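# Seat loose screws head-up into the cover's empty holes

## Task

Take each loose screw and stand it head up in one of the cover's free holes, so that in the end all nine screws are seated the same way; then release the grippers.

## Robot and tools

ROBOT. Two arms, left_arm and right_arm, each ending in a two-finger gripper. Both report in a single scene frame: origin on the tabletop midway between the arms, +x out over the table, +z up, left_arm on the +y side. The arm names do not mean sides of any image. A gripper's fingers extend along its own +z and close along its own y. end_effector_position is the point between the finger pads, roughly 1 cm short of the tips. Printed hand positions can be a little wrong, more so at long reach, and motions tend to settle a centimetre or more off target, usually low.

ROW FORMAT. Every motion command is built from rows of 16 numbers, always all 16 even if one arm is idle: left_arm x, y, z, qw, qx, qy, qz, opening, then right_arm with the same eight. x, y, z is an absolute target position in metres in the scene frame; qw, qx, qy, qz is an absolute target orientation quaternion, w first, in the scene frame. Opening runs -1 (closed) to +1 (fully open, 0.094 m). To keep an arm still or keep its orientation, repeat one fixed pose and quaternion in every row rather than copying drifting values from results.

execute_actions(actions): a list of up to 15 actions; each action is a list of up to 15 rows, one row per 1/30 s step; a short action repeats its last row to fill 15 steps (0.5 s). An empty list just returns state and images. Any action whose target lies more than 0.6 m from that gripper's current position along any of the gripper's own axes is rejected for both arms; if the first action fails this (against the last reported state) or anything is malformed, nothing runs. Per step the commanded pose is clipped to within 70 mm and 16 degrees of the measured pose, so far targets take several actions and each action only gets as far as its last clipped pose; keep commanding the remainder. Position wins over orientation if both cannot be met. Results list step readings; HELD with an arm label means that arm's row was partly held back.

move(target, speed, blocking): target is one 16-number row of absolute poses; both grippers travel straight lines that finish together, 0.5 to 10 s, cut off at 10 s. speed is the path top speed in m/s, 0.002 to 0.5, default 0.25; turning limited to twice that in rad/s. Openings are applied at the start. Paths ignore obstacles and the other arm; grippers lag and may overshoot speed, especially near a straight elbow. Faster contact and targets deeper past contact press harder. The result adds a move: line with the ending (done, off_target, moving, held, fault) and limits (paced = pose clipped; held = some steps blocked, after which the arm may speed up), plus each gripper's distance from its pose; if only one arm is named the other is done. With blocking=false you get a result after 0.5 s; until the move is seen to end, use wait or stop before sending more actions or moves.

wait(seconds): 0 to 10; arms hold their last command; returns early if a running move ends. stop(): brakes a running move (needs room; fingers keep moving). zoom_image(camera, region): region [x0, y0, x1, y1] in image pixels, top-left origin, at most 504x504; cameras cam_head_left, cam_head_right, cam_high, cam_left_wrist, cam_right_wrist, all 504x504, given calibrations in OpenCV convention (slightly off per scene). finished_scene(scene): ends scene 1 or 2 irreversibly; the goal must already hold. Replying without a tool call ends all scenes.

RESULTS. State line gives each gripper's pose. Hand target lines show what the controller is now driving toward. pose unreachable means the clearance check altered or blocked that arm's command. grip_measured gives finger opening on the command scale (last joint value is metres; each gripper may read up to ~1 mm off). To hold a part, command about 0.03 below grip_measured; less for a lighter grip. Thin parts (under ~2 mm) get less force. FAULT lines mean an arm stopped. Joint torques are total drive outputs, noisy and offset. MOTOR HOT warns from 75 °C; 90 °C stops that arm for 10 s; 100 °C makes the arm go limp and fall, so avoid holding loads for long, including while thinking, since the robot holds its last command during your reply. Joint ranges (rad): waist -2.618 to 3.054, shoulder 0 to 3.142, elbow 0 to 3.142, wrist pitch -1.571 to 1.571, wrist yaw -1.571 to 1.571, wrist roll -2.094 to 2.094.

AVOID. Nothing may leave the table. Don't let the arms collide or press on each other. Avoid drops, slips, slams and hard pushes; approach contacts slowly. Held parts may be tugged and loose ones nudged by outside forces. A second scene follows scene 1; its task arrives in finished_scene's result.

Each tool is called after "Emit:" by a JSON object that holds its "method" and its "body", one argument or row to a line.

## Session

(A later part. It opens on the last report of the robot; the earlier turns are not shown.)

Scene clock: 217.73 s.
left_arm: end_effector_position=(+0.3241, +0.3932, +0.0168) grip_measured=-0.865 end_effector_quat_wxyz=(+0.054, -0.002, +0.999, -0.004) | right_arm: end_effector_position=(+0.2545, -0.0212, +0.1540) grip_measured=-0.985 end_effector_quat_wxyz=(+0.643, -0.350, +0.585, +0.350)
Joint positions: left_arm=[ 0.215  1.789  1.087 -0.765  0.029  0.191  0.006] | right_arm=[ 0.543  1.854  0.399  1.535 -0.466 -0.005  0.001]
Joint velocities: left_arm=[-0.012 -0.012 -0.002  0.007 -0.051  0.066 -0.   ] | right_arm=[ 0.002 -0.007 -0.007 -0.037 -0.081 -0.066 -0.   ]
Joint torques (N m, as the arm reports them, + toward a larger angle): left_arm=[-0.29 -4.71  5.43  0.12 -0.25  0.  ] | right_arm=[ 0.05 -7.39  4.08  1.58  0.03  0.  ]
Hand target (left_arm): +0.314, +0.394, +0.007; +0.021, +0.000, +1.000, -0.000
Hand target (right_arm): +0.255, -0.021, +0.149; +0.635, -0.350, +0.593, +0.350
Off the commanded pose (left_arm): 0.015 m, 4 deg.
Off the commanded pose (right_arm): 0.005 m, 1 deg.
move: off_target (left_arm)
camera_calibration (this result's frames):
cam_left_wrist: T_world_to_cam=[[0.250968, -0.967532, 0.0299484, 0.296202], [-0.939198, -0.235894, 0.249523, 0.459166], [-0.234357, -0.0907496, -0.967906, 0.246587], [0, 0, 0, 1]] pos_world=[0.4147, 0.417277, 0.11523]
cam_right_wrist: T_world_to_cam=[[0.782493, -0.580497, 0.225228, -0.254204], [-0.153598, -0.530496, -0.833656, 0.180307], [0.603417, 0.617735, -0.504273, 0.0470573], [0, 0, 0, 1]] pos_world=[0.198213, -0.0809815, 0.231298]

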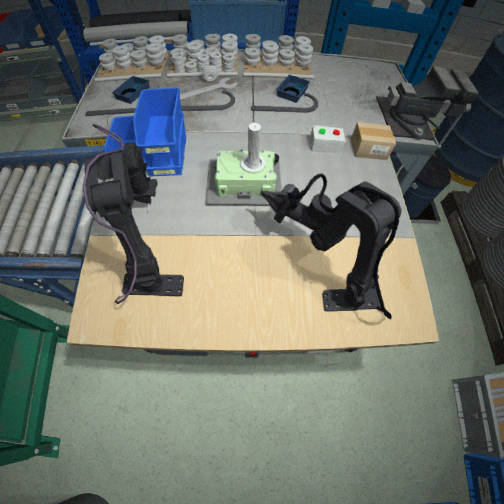

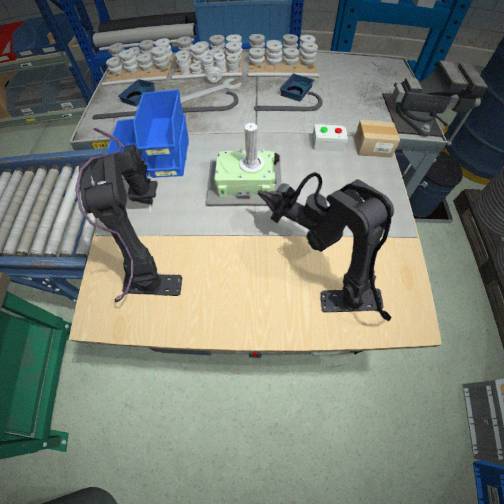

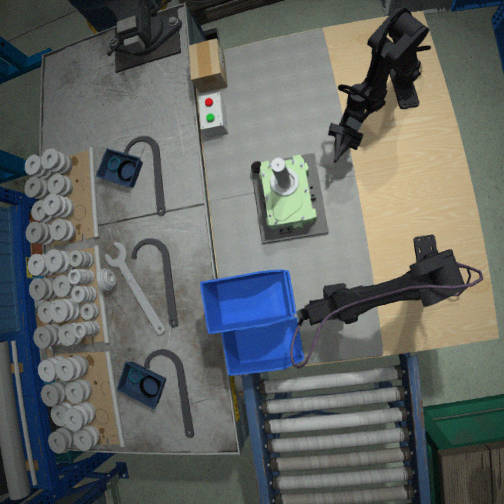

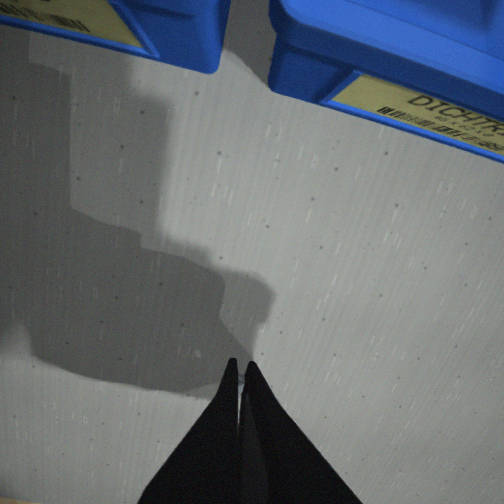

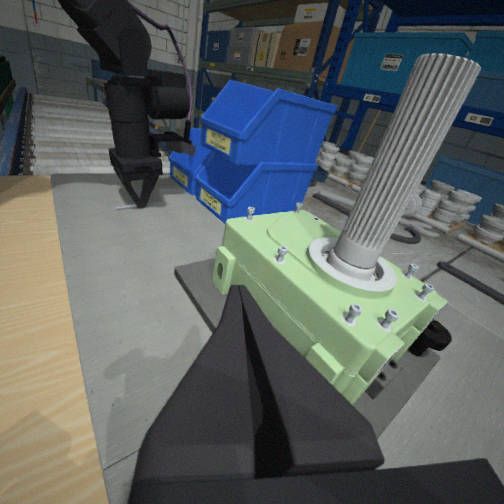

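Emit:
{"method": "move", "body": {
  "target": [0.324,0.393,0.16,0.054,0,0.999,0,-1,0.30,0.0,0.19,0.69,-0.12,0.69,0.12,-1],
  "speed": 0.1
}}

Emit:
{"method": "move", "body": {
  "target": [0.40,0.20,0.21,0.645,0.265,0.662,-0.274,-1,0.30,0.0,0.19,0.69,-0.12,0.69,0.12,-1],
  "speed": 0.15
}}

Emit:
{"method": "move", "body": {
  "target": [0.474,0.115,0.175,0.645,0.265,0.662,-0.274,-1,0.30,0.0,0.19,0.69,-0.12,0.69,0.12,-1],
  "speed": 0.05
}}

Emit:
{"method": "zoom_image", "body": {
  "camera": "cam_head_left",
  "region": [170,90,270,190]
}}

Scene clock: 222.13 s.
left_arm: end_effector_position=(+0.3211, +0.3926, +0.1467) grip_measured=-0.865 end_effector_quat_wxyz=(+0.038, -0.002, +0.999, -0.008) | right_arm: end_effector_position=(+0.3013, -0.0044, +0.1878) grip_measured=-0.985 end_effector_quat_wxyz=(+0.697, -0.122, +0.696, +0.121)
Joint positions: left_arm=[ 0.215  1.707  1.524 -1.315  0.029  0.191  0.006] | right_arm=[ 0.907  1.762  0.666  1.099  0.591 -0.003  0.001]
Joint velocities: left_arm=[-0.012  0.017  0.002 -0.007 -0.037 -0.037  0.   ] | right_arm=[ 0.002  0.007  0.007 -0.081 -0.037 -0.022 -0.002]
Joint torques (N m, as the arm reports them, + toward a larger angle): left_arm=[-0.47 -8.54  7.4   0.28 -0.1  -0.03] | right_arm=[ 0.58 -8.27  7.48  1.6   0.07  0.04]
Hand target (left_arm): +0.324, +0.393, +0.160; +0.054, -0.000, +0.999, -0.000
Hand target (right_arm): +0.301, +0.000, +0.190; +0.696, -0.121, +0.697, +0.122
Off the commanded pose (left_arm): 0.014 m, 2 deg.
Off the commanded pose (right_arm): 0.005 m, 0 deg.
move: off_target (left_arm)
camera_calibration (this result's frames):
cam_left_wrist: T_world_to_cam=[[0.251859, -0.967355, 0.0281419, 0.292392], [-0.93108, -0.234279, 0.27965, 0.416199], [-0.263928, -0.0966346, -0.959689, 0.382173], [0, 0, 0, 1]] pos_world=[0.414739, 0.417285, 0.242149]
cam_right_wrist: T_world_to_cam=[[0.248731, -0.94895, 0.193978, -0.123597], [-0.521, -0.299913, -0.799132, 0.32976], [0.816512, 0.0977063, -0.569, -0.0288795], [0, 0, 0, 1]] pos_world=[0.226128, -0.0155661, 0.271064]

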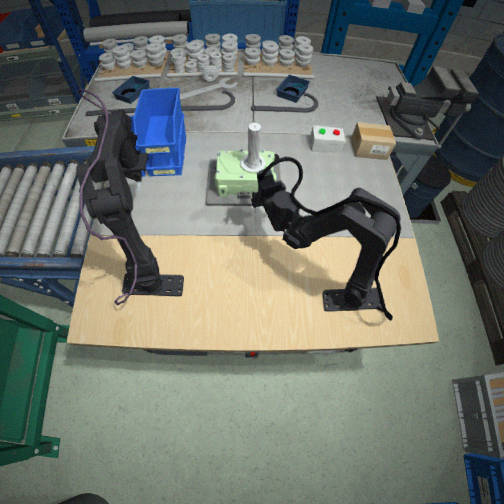

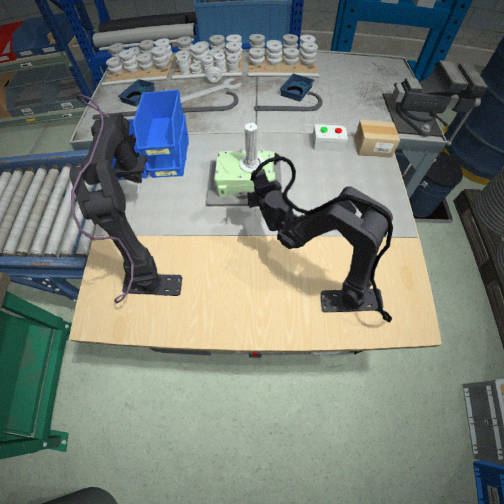

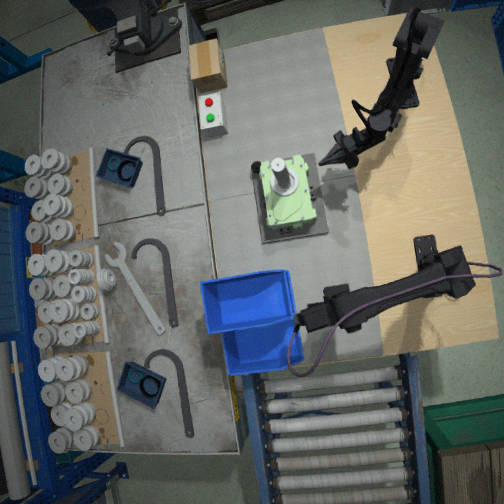

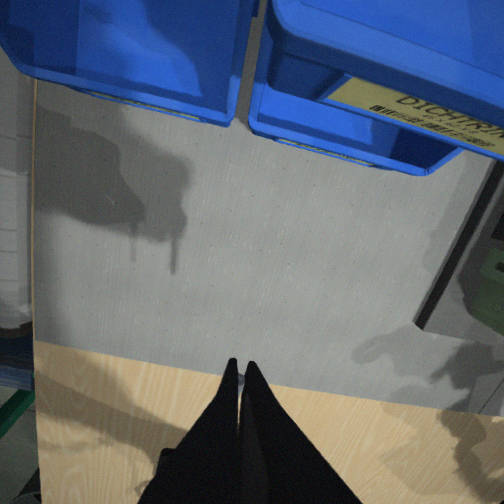

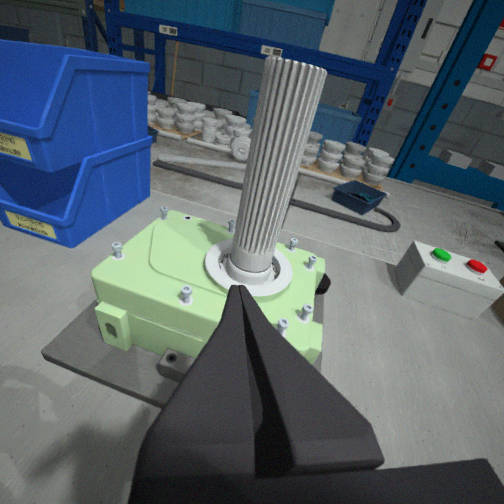

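Scene clock: 228.23 s.
left_arm: end_effector_position=(+0.4038, +0.2058, +0.2191) grip_measured=-0.866 end_effector_quat_wxyz=(+0.658, +0.259, +0.658, -0.260) | right_arm: end_effector_position=(+0.3016, -0.0053, +0.1881) grip_measured=-0.985 end_effector_quat_wxyz=(+0.698, -0.120, +0.696, +0.119)
Joint positions: left_arm=[-0.006  1.533  0.588  0.946  0.728 -0.002  0.006] | right_arm=[ 0.907  1.762  0.666  1.1    0.596 -0.003  0.001]
Joint velocities: left_arm=[-0.022 -0.012  0.007  0.022 -0.037 -0.11  -0.   ] | right_arm=[ 0.002  0.007  0.007 -0.095  0.022 -0.051 -0.   ]
Joint torques (N m, as the arm reports them, + toward a larger angle): left_arm=[-0.98 -4.72  4.14  1.94  0.14 -0.11] | right_arm=[ 0.76 -8.51  7.06  1.57  0.06  0.03]
Hand target (left_arm): +0.399, +0.200, +0.210; +0.648, +0.261, +0.662, -0.273
Hand target (right_arm): +0.300, -0.000, +0.190; +0.697, -0.121, +0.697, +0.121
Off the commanded pose (left_arm): 0.011 m, 2 deg.
Off the commanded pose (right_arm): 0.006 m, 0 deg.
move: off_target (left_arm)
camera_calibration (this result's frames):
cam_left_wrist: T_world_to_cam=[[-0.657622, -0.710503, 0.250438, 0.354485], [-0.4145, 0.0636614, -0.90782, 0.419427], [0.629065, -0.700809, -0.336368, 0.0826049], [0, 0, 0, 1]] pos_world=[0.355005, 0.283051, 0.319773]
cam_right_wrist: T_world_to_cam=[[0.243848, -0.95041, 0.193023, -0.122881], [-0.521763, -0.296338, -0.799966, 0.330335], [0.817497, 0.0943579, -0.568151, -0.0293254], [0, 0, 0, 1]] pos_world=[0.226295, -0.0161294, 0.271315]

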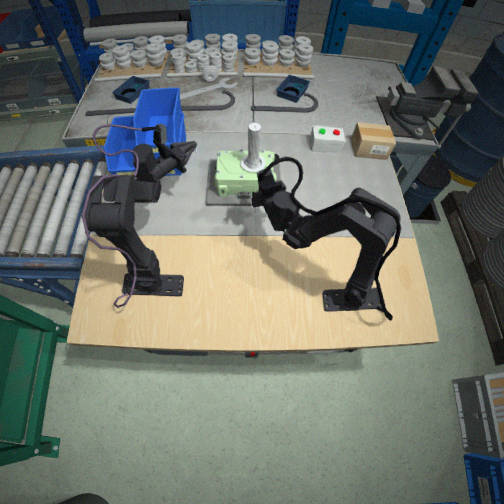

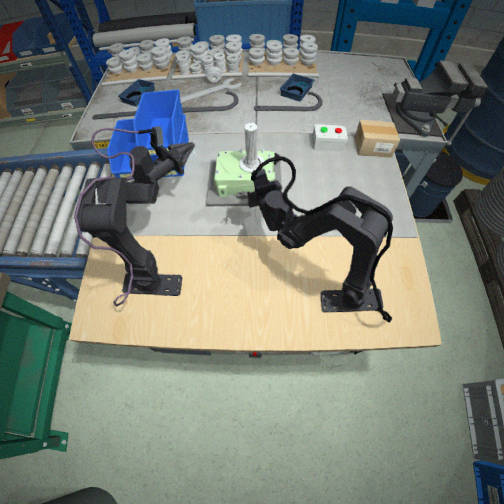

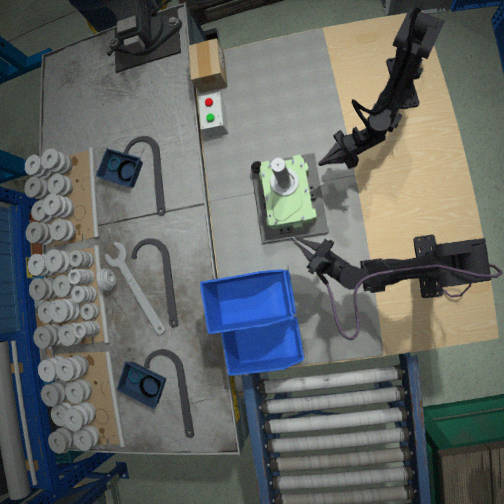

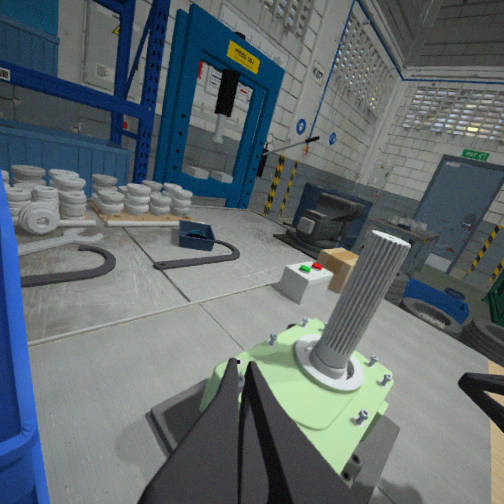

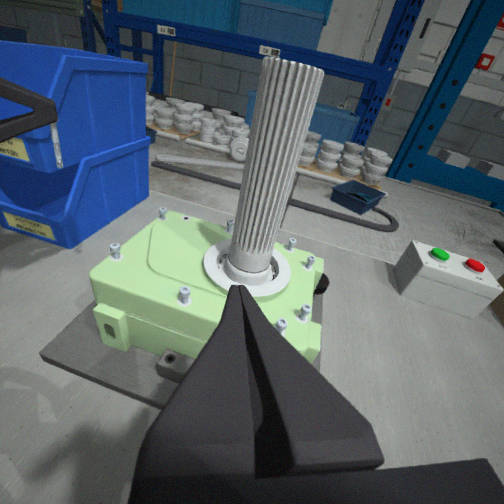

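Scene clock: 231.00 s.
left_arm: end_effector_position=(+0.4685, +0.1199, +0.1691) grip_measured=-0.866 end_effector_quat_wxyz=(+0.638, +0.267, +0.668, -0.273) | right_arm: end_effector_position=(+0.3016, -0.0053, +0.1883) grip_measured=-0.985 end_effector_quat_wxyz=(+0.698, -0.119, +0.695, +0.120)
Joint positions: left_arm=[-0.235  1.931  0.855  1.033  0.532 -0.003  0.006] | right_arm=[ 0.907  1.762  0.666  1.101  0.596 -0.003  0.001]
Joint velocities: left_arm=[-0.002 -0.002  0.027 -0.066 -0.022  0.007  0.   ] | right_arm=[-0.007 -0.002 -0.002  0.007 -0.022  0.007 -0.   ]
Joint torques (N m, as the arm reports them, + toward a larger angle): left_arm=[-0.8  -7.75  6.96  2.02 -0.14 -0.1 ] | right_arm=[ 0.82 -8.55  7.05  1.56  0.06  0.02]
Hand target (left_arm): +0.474, +0.115, +0.176; +0.645, +0.265, +0.662, -0.274
Hand target (right_arm): +0.300, -0.000, +0.190; +0.697, -0.121, +0.696, +0.121
Off the commanded pose (left_arm): 0.009 m, 1 deg.
Off the commanded pose (right_arm): 0.006 m, 0 deg.
move: done
camera_calibration (this result's frames):
cam_left_wrist: T_world_to_cam=[[-0.669514, -0.691212, 0.271985, 0.34818], [-0.450183, 0.0863356, -0.888753, 0.417064], [0.590835, -0.717476, -0.368975, -0.0097026], [0, 0, 0, 1]] pos_world=[0.426599, 0.197698, 0.272387]
cam_right_wrist: T_world_to_cam=[[0.243717, -0.950588, 0.192314, -0.122758], [-0.52122, -0.295602, -0.800593, 0.330492], [0.817883, 0.0948808, -0.567508, -0.0294178], [0, 0, 0, 1]] pos_world=[0.226238, -0.0162068, 0.271503]

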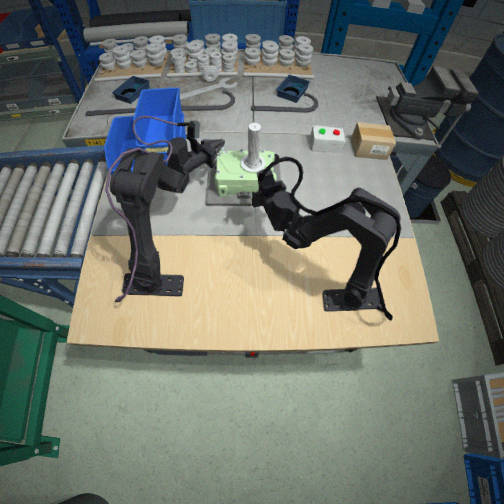

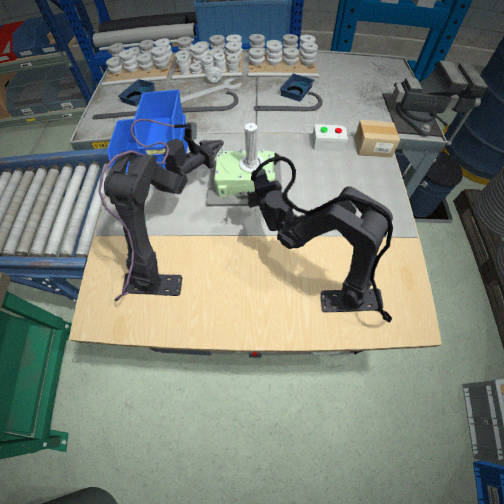

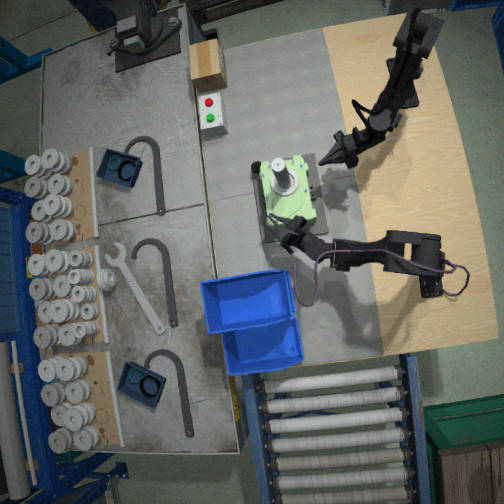

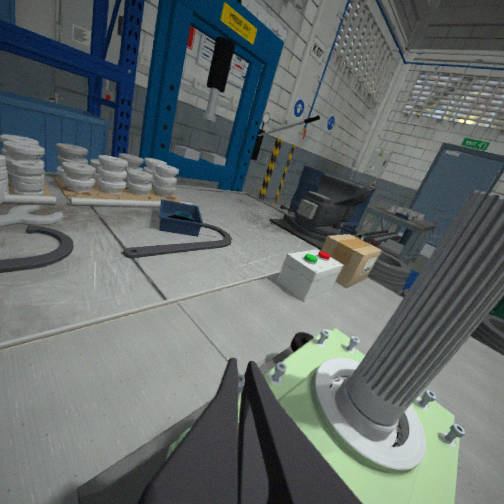

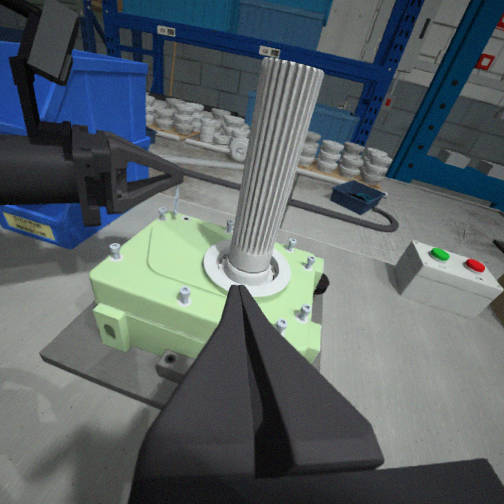

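Region (170, 90, 270, 190) of cam_head_left's 504x504 image, scaled by 5.040, with more detail than that image has.

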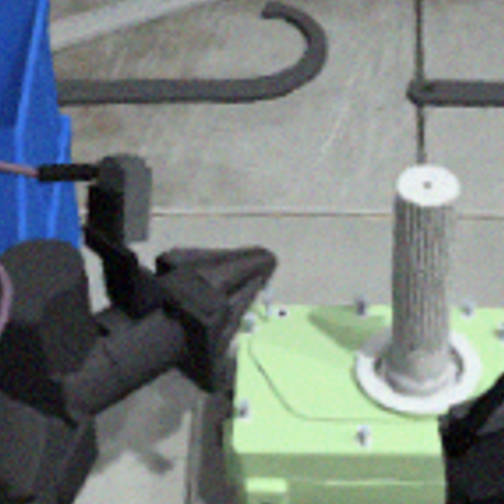

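Pitch up a bit and move -y.

Emit:
{"method": "move", "body": {
  "target": [0.477,0.108,0.168,0.665,0.26,0.645,-0.28,-1,0.30,0.0,0.19,0.69,-0.12,0.69,0.12,-1],
  "speed": 0.01
}}

Emit:
{"method": "zoom_image", "body": {
  "camera": "cam_head_left",
  "region": [190,120,250,180]
}}

Emit:
{"method": "zoom_image", "body": {
  "camera": "cam_right_wrist",
  "region": [130,150,240,260]
}}

Scene clock: 235.03 s.
left_arm: end_effector_position=(+0.4717, +0.1140, +0.1605) grip_measured=-0.866 end_effector_quat_wxyz=(+0.655, +0.261, +0.653, -0.277) | right_arm: end_effector_position=(+0.3016, -0.0053, +0.1883) grip_measured=-0.985 end_effector_quat_wxyz=(+0.698, -0.119, +0.695, +0.120)
Joint positions: left_arm=[-0.251  2.011  0.855  1.17   0.512 -0.027  0.006] | right_arm=[ 0.907  1.762  0.666  1.101  0.596 -0.003  0.001]
Joint velocities: left_arm=[-0.002 -0.007 -0.012  0.007 -0.066  0.037  0.   ] | right_arm=[-0.002  0.022 -0.002  0.081 -0.051 -0.022  0.002]
Joint torques (N m, as the arm reports them, + toward a larger angle): left_arm=[-1.03 -7.93  6.87  2.03 -0.17 -0.09] | right_arm=[ 0.8  -8.52  7.04  1.59  0.06  0.03]
Hand target (left_arm): +0.477, +0.108, +0.168; +0.664, +0.259, +0.644, -0.280
Hand target (right_arm): +0.300, -0.000, +0.190; +0.697, -0.121, +0.697, +0.121
Off the commanded pose (left_arm): 0.011 m, 1 deg.
Off the commanded pose (right_arm): 0.006 m, 0 deg.
move: off_target (left_arm)
camera_calibration (this result's frames):
cam_left_wrist: T_world_to_cam=[[-0.676592, -0.685774, 0.268211, 0.351883], [-0.416678, 0.0562426, -0.907312, 0.40203], [0.607126, -0.725638, -0.3238, -0.03301], [0, 0, 0, 1]] pos_world=[0.425639, 0.194748, 0.259699]
cam_right_wrist: T_world_to_cam=[[0.243717, -0.950588, 0.192314, -0.122758], [-0.52122, -0.295602, -0.800593, 0.330492], [0.817883, 0.0948808, -0.567508, -0.0294178], [0, 0, 0, 1]] pos_world=[0.226238, -0.0162068, 0.271503]

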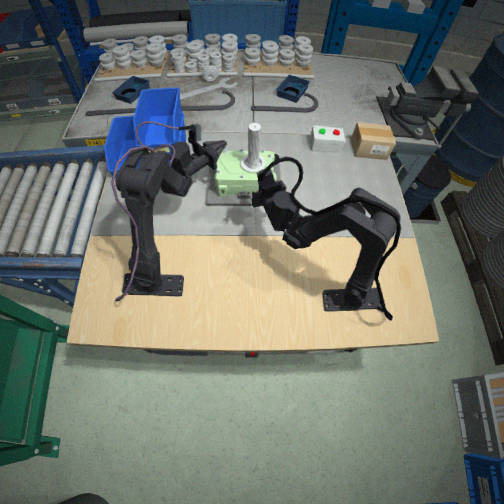

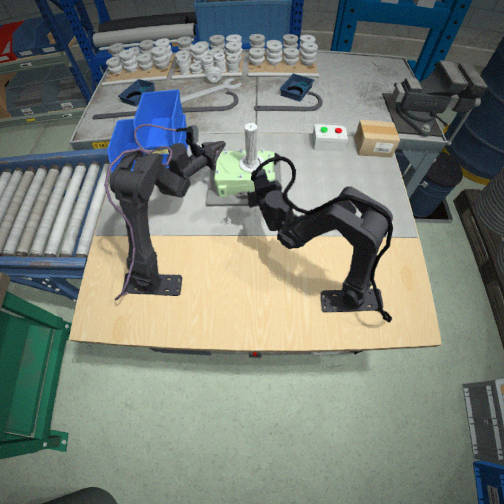

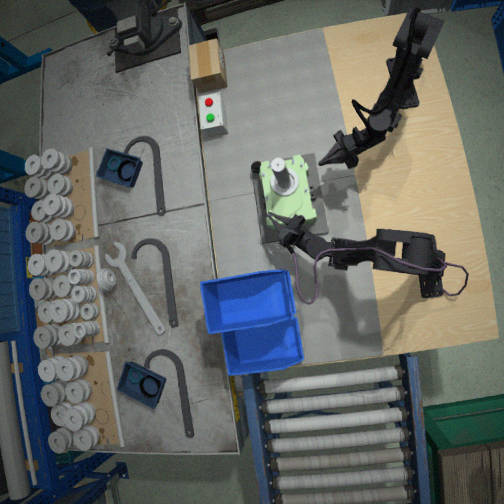

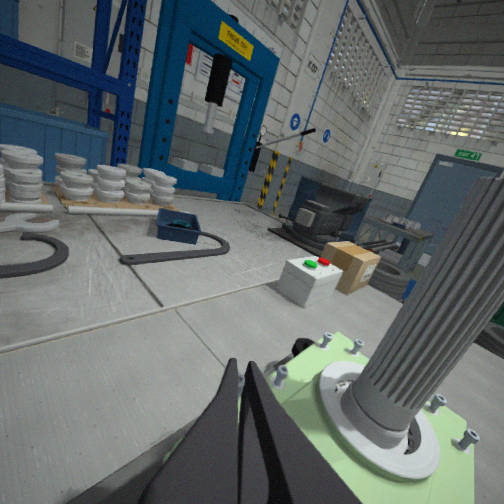

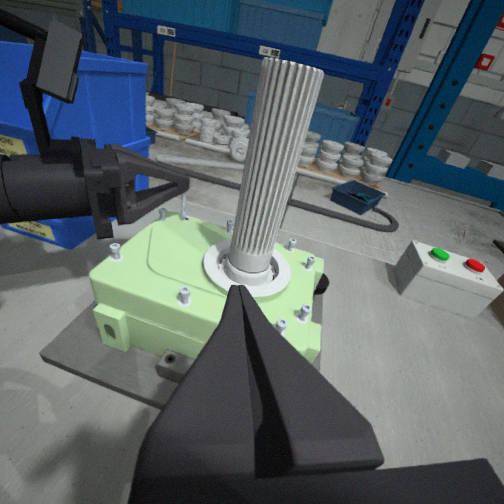

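Region (190, 120, 250, 180) of cam_head_left's 504x504 image, scaled by 8.400, with more detail than that image has.

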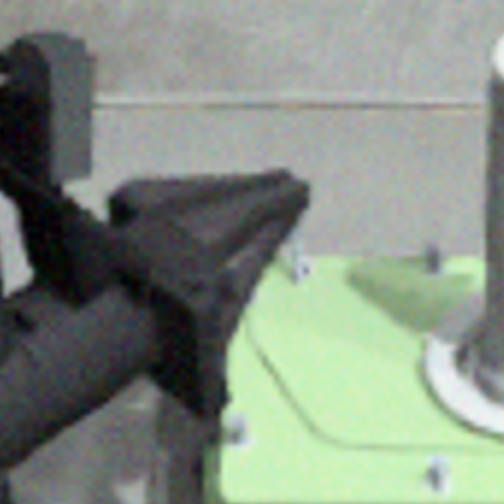

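Region (130, 150, 240, 260) of cam_right_wrist's 504x504 image, scaled by 4.582, with more detail than that image has.

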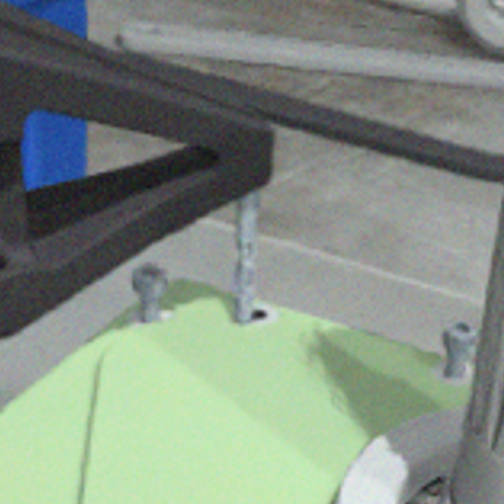

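Tip is nearer and left of hole: move +x ~5, −y ~2.

Emit:
{"method": "move", "body": {
  "target": [0.483,0.106,0.168,0.665,0.26,0.645,-0.28,-1,0.30,0.0,0.19,0.69,-0.12,0.69,0.12,-1],
  "speed": 0.006
}}

Emit:
{"method": "zoom_image", "body": {
  "camera": "cam_head_left",
  "region": [190,120,250,180]
}}

Emit:
{"method": "zoom_image", "body": {
  "camera": "cam_right_wrist",
  "region": [130,150,240,260]
}}

Scene clock: 238.00 s.
left_arm: end_effector_position=(+0.4787, +0.1122, +0.1649) grip_measured=-0.866 end_effector_quat_wxyz=(+0.661, +0.262, +0.647, -0.276) | right_arm: end_effector_position=(+0.3016, -0.0053, +0.1883) grip_measured=-0.985 end_effector_quat_wxyz=(+0.698, -0.119, +0.695, +0.120)
Joint positions: left_arm=[-0.251  2.028  0.888  1.171  0.511 -0.027  0.006] | right_arm=[ 0.907  1.762  0.666  1.101  0.596 -0.003  0.001]
Joint velocities: left_arm=[-0.002 -0.002 -0.012 -0.022  0.007 -0.066 -0.001] | right_arm=[-0.002 -0.007  0.002 -0.022  0.066 -0.022  0.   ]
Joint torques (N m, as the arm reports them, + toward a larger angle): left_arm=[-1.1  -8.08  6.67  1.91 -0.16 -0.1 ] | right_arm=[ 0.8  -8.52  7.03  1.56  0.07  0.02]
Hand target (left_arm): +0.483, +0.106, +0.168; +0.664, +0.259, +0.644, -0.279
Hand target (right_arm): +0.300, -0.000, +0.190; +0.697, -0.121, +0.697, +0.121
Off the commanded pose (left_arm): 0.008 m, 1 deg.
Off the commanded pose (right_arm): 0.006 m, 0 deg.
move: done
camera_calibration (this result's frames):
cam_left_wrist: T_world_to_cam=[[-0.680344, -0.685109, 0.260304, 0.357206], [-0.401986, 0.0518533, -0.914176, 0.403564], [0.612812, -0.726593, -0.310682, -0.0418866], [0, 0, 0, 1]] pos_world=[0.430919, 0.193364, 0.262933]
cam_right_wrist: T_world_to_cam=[[0.243717, -0.950588, 0.192314, -0.122758], [-0.52122, -0.295602, -0.800593, 0.330492], [0.817883, 0.0948808, -0.567508, -0.0294178], [0, 0, 0, 1]] pos_world=[0.226238, -0.0162068, 0.271503]

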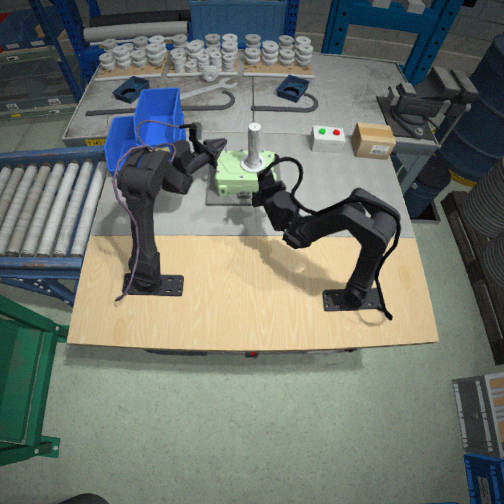

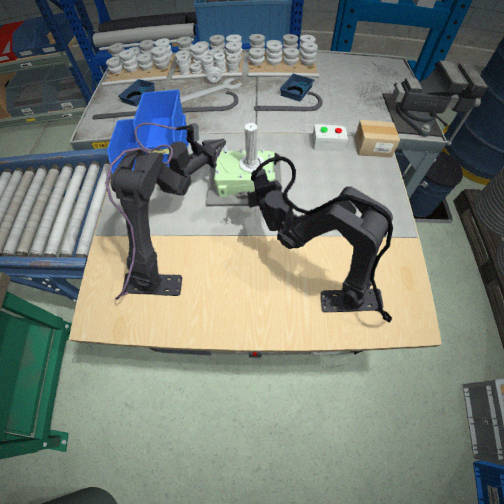

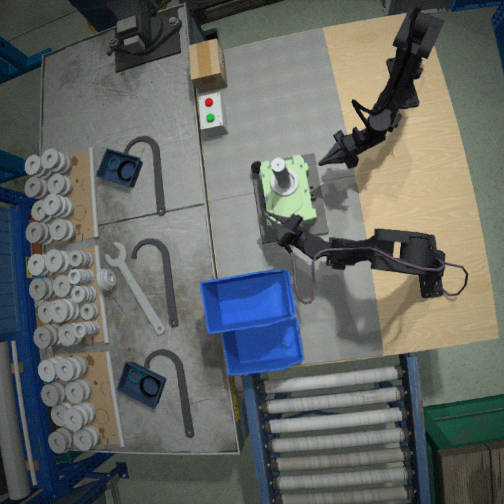

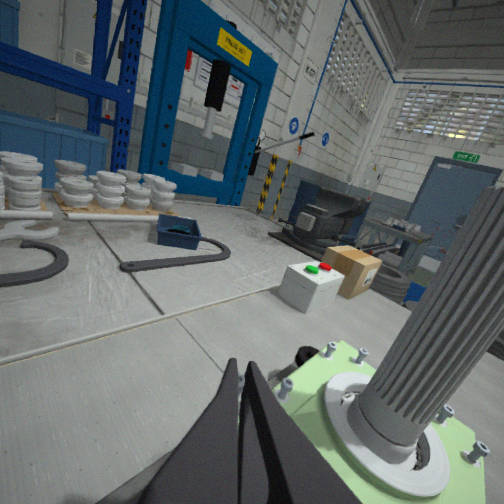

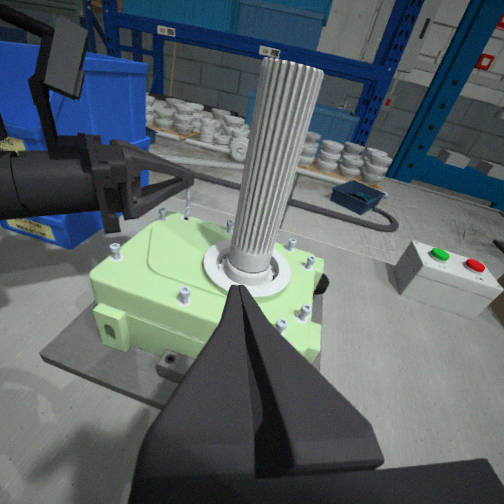

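Region (190, 120, 250, 180) of cam_head_left's 504x504 image, scaled by 8.400, with more detail than that image has.

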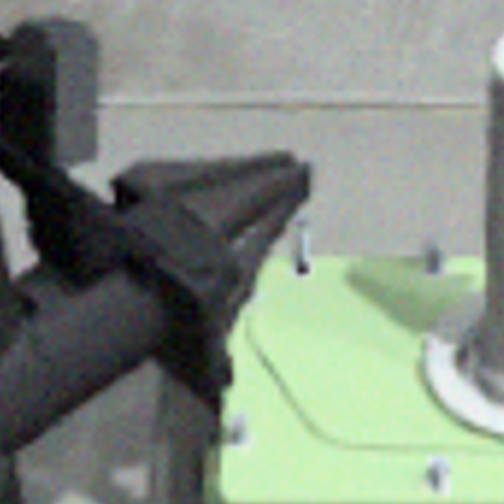

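Region (130, 150, 240, 260) of cam_right_wrist's 504x504 image, scaled by 4.582, with more detail than that image has.

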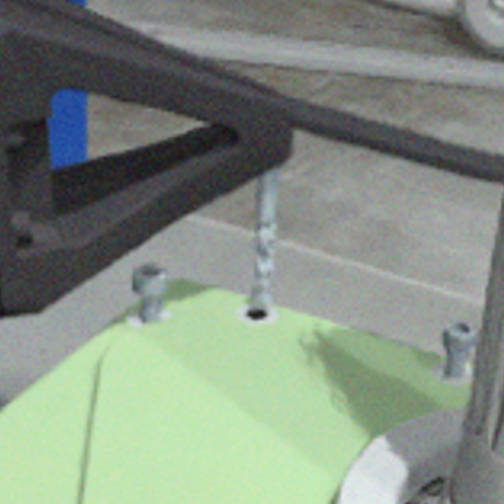

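Looks aligned; lower.

Emit:
{"method": "move", "body": {
  "target": [0.480,0.110,0.150,0.661,0.262,0.647,-0.276,-1,0.30,0.0,0.19,0.69,-0.12,0.69,0.12,-1],
  "speed": 0.005
}}

Emit:
{"method": "zoom_image", "body": {
  "camera": "cam_right_wrist",
  "region": [130,150,240,260]
}}

Scene clock: 241.37 s.
left_arm: end_effector_position=(+0.4796, +0.1119, +0.1603) grip_measured=-0.866 end_effector_quat_wxyz=(+0.669, +0.263, +0.639, -0.276) | right_arm: end_effector_position=(+0.3016, -0.0053, +0.1883) grip_measured=-0.985 end_effector_quat_wxyz=(+0.698, -0.119, +0.695, +0.119)
Joint positions: left_arm=[-0.251  2.063  0.888  1.229  0.511 -0.027  0.006] | right_arm=[ 0.907  1.762  0.666  1.101  0.596 -0.003  0.001]
Joint velocities: left_arm=[-0.002  0.012  0.007 -0.007  0.007  0.081 -0.   ] | right_arm=[ 0.007 -0.022 -0.017 -0.125 -0.037 -0.051 -0.001]
Joint torques (N m, as the arm reports them, + toward a larger angle): left_arm=[-0.41 -7.85  4.55  1.85 -0.09  0.  ] | right_arm=[ 0.79 -8.53  7.05  1.54  0.07  0.03]
Hand target (left_arm): +0.480, +0.110, +0.150; +0.661, +0.262, +0.647, -0.276
Hand target (right_arm): +0.300, -0.000, +0.190; +0.697, -0.121, +0.697, +0.121
Off the commanded pose (left_arm): 0.011 m, 1 deg.
Off the commanded pose (right_arm): 0.006 m, 0 deg.
move: off_target (left_arm)
camera_calibration (this result's frames):
cam_left_wrist: T_world_to_cam=[[-0.685968, -0.683558, 0.249391, 0.363144], [-0.381715, 0.0462658, -0.923122, 0.39214], [0.619469, -0.728428, -0.292661, -0.0499708], [0, 0, 0, 1]] pos_world=[0.429746, 0.193688, 0.256803]
cam_right_wrist: T_world_to_cam=[[0.243355, -0.950681, 0.192312, -0.122715], [-0.521334, -0.295402, -0.800593, 0.33052], [0.817918, 0.0945694, -0.56751, -0.0294425], [0, 0, 0, 1]] pos_world=[0.226256, -0.0162422, 0.271503]

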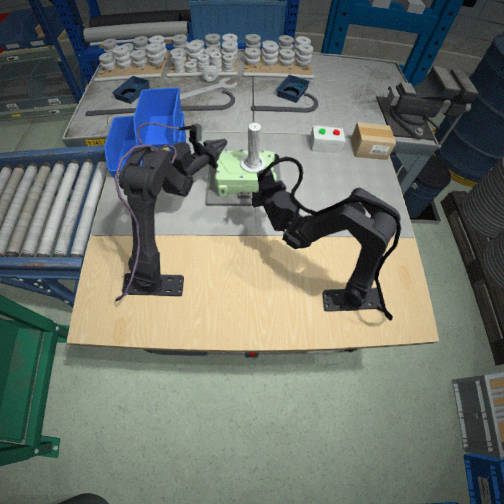

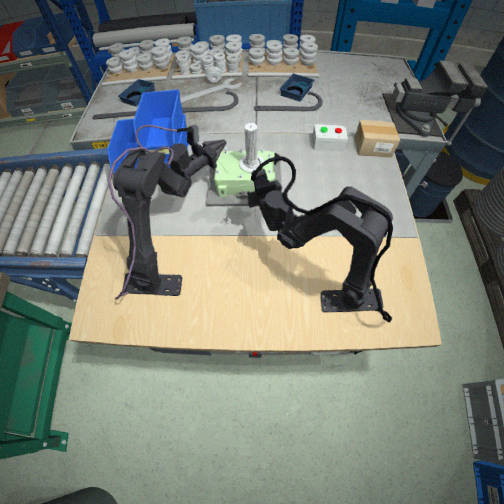

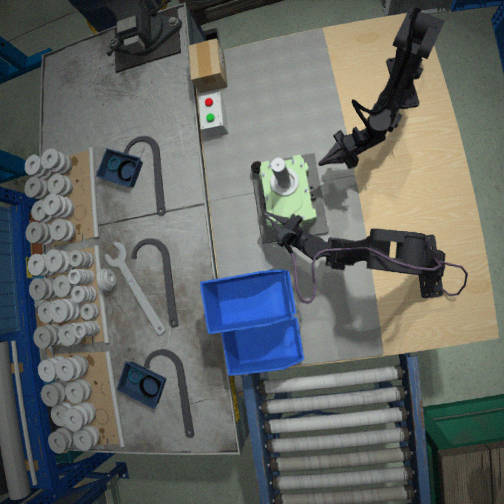

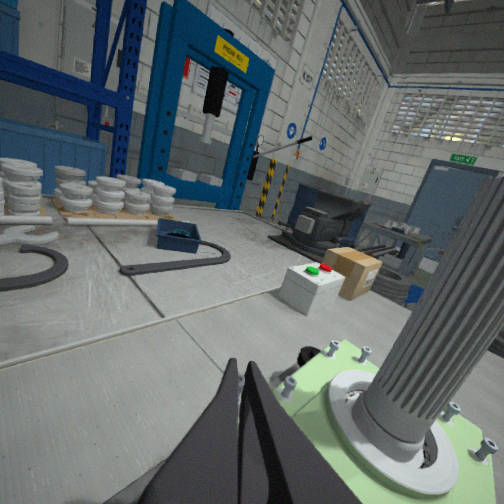

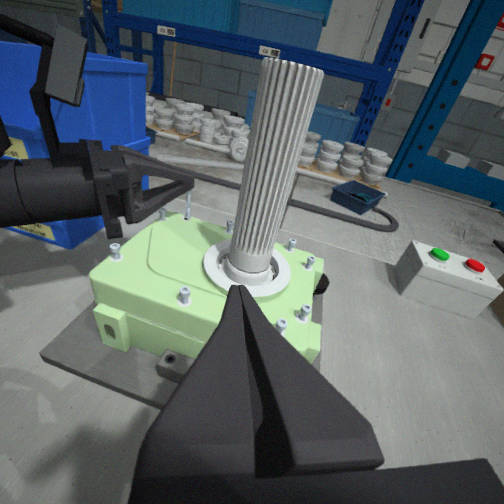

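Region (130, 150, 240, 260) of cam_right_wrist's 504x504 image, scaled by 4.582, with more detail than that image has.

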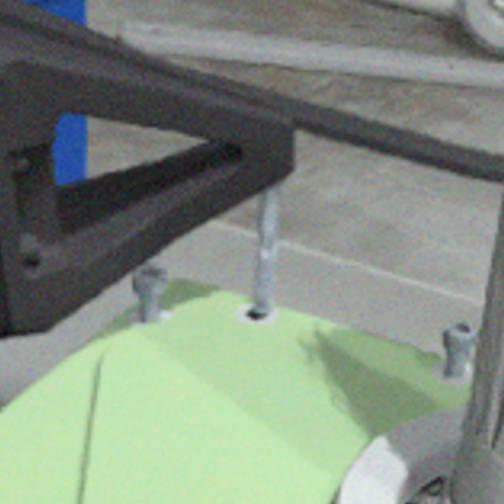

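Pitch down, which also draws the tip back.

Emit:
{"method": "move", "body": {
  "target": [0.478,0.112,0.148,0.648,0.265,0.66,-0.273,-1,0.30,0.0,0.19,0.69,-0.12,0.69,0.12,-1],
  "speed": 0.005
}}

Emit:
{"method": "zoom_image", "body": {
  "camera": "cam_right_wrist",
  "region": [130,150,240,260]
}}

Scene clock: 247.73 s.
left_arm: end_effector_position=(+0.4797, +0.1119, +0.1597) grip_measured=-0.866 end_effector_quat_wxyz=(+0.668, +0.263, +0.639, -0.276) | right_arm: end_effector_position=(+0.3016, -0.0053, +0.1883) grip_measured=-0.985 end_effector_quat_wxyz=(+0.698, -0.119, +0.695, +0.119)
Joint positions: left_arm=[-0.251  2.063  0.888  1.226  0.511 -0.026  0.006] | right_arm=[ 0.907  1.762  0.666  1.101  0.596 -0.003  0.001]
Joint velocities: left_arm=[ 0.002 -0.007 -0.012 -0.037  0.022 -0.081 -0.001] | right_arm=[-0.002 -0.007  0.012  0.022  0.007 -0.051 -0.001]
Joint torques (N m, as the arm reports them, + toward a larger angle): left_arm=[ -0.05 -10.1    3.87   1.22  -0.02   0.11] | right_arm=[ 0.79 -8.52  7.04  1.55  0.07  0.02]
Hand target (left_arm): +0.478, +0.112, +0.148; +0.648, +0.265, +0.659, -0.273
Hand target (right_arm): +0.300, -0.000, +0.190; +0.697, -0.121, +0.697, +0.121
Off the commanded pose (left_arm): 0.012 m, 3 deg.
Off the commanded pose (right_arm): 0.006 m, 0 deg.
move: off_target (left_arm)
camera_calibration (this result's frames):
cam_left_wrist: T_world_to_cam=[[-0.68538, -0.683815, 0.250302, 0.36291], [-0.383843, 0.0471636, -0.922193, 0.392368], [0.618805, -0.728129, -0.294803, -0.0495441], [0, 0, 0, 1]] pos_world=[0.429997, 0.193584, 0.256396]
cam_right_wrist: T_world_to_cam=[[0.243355, -0.950681, 0.192312, -0.122715], [-0.521334, -0.295402, -0.800593, 0.33052], [0.817918, 0.0945694, -0.56751, -0.0294425], [0, 0, 0, 1]] pos_world=[0.226256, -0.0162422, 0.271503]

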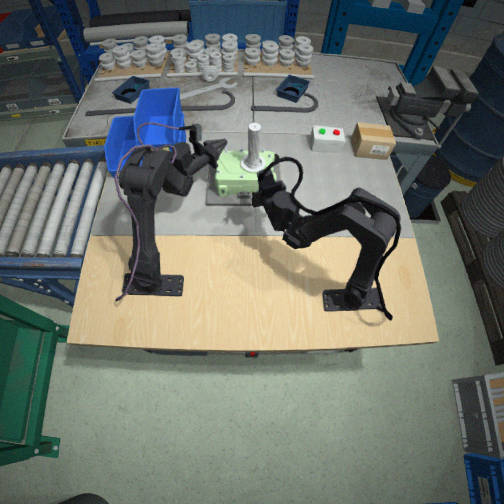

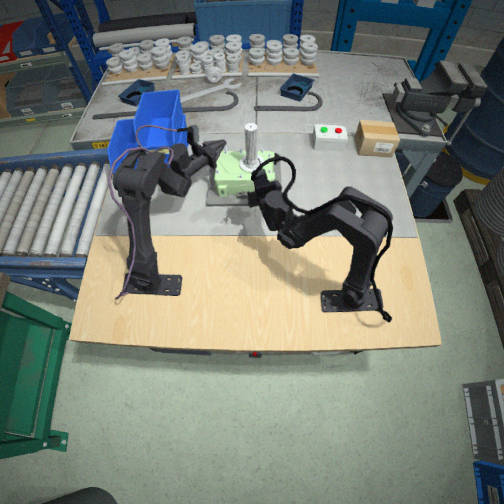

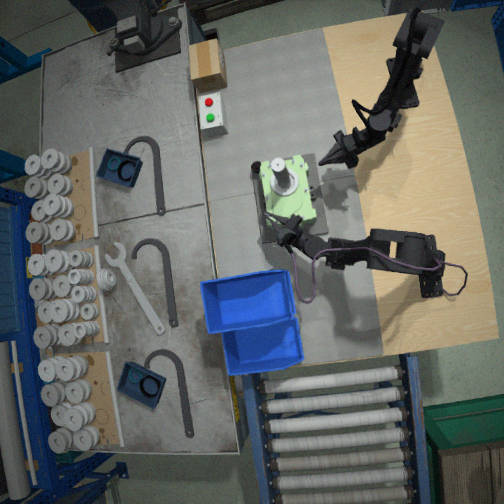

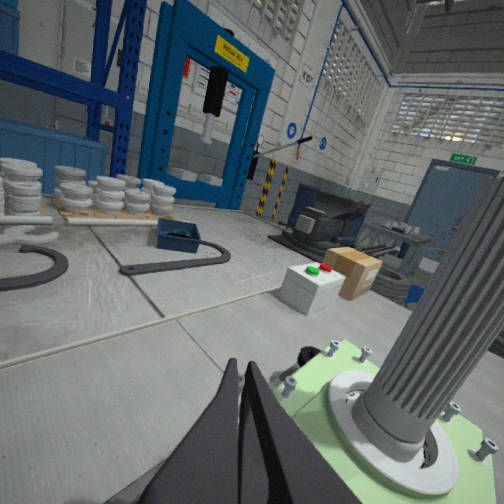

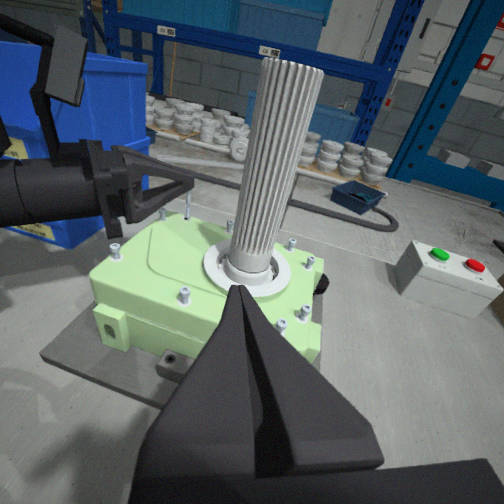

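Region (130, 150, 240, 260) of cam_right_wrist's 504x504 image, scaled by 4.582, with more detail than that image has.

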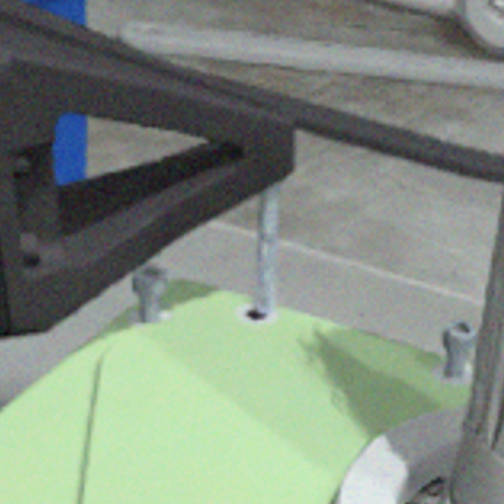

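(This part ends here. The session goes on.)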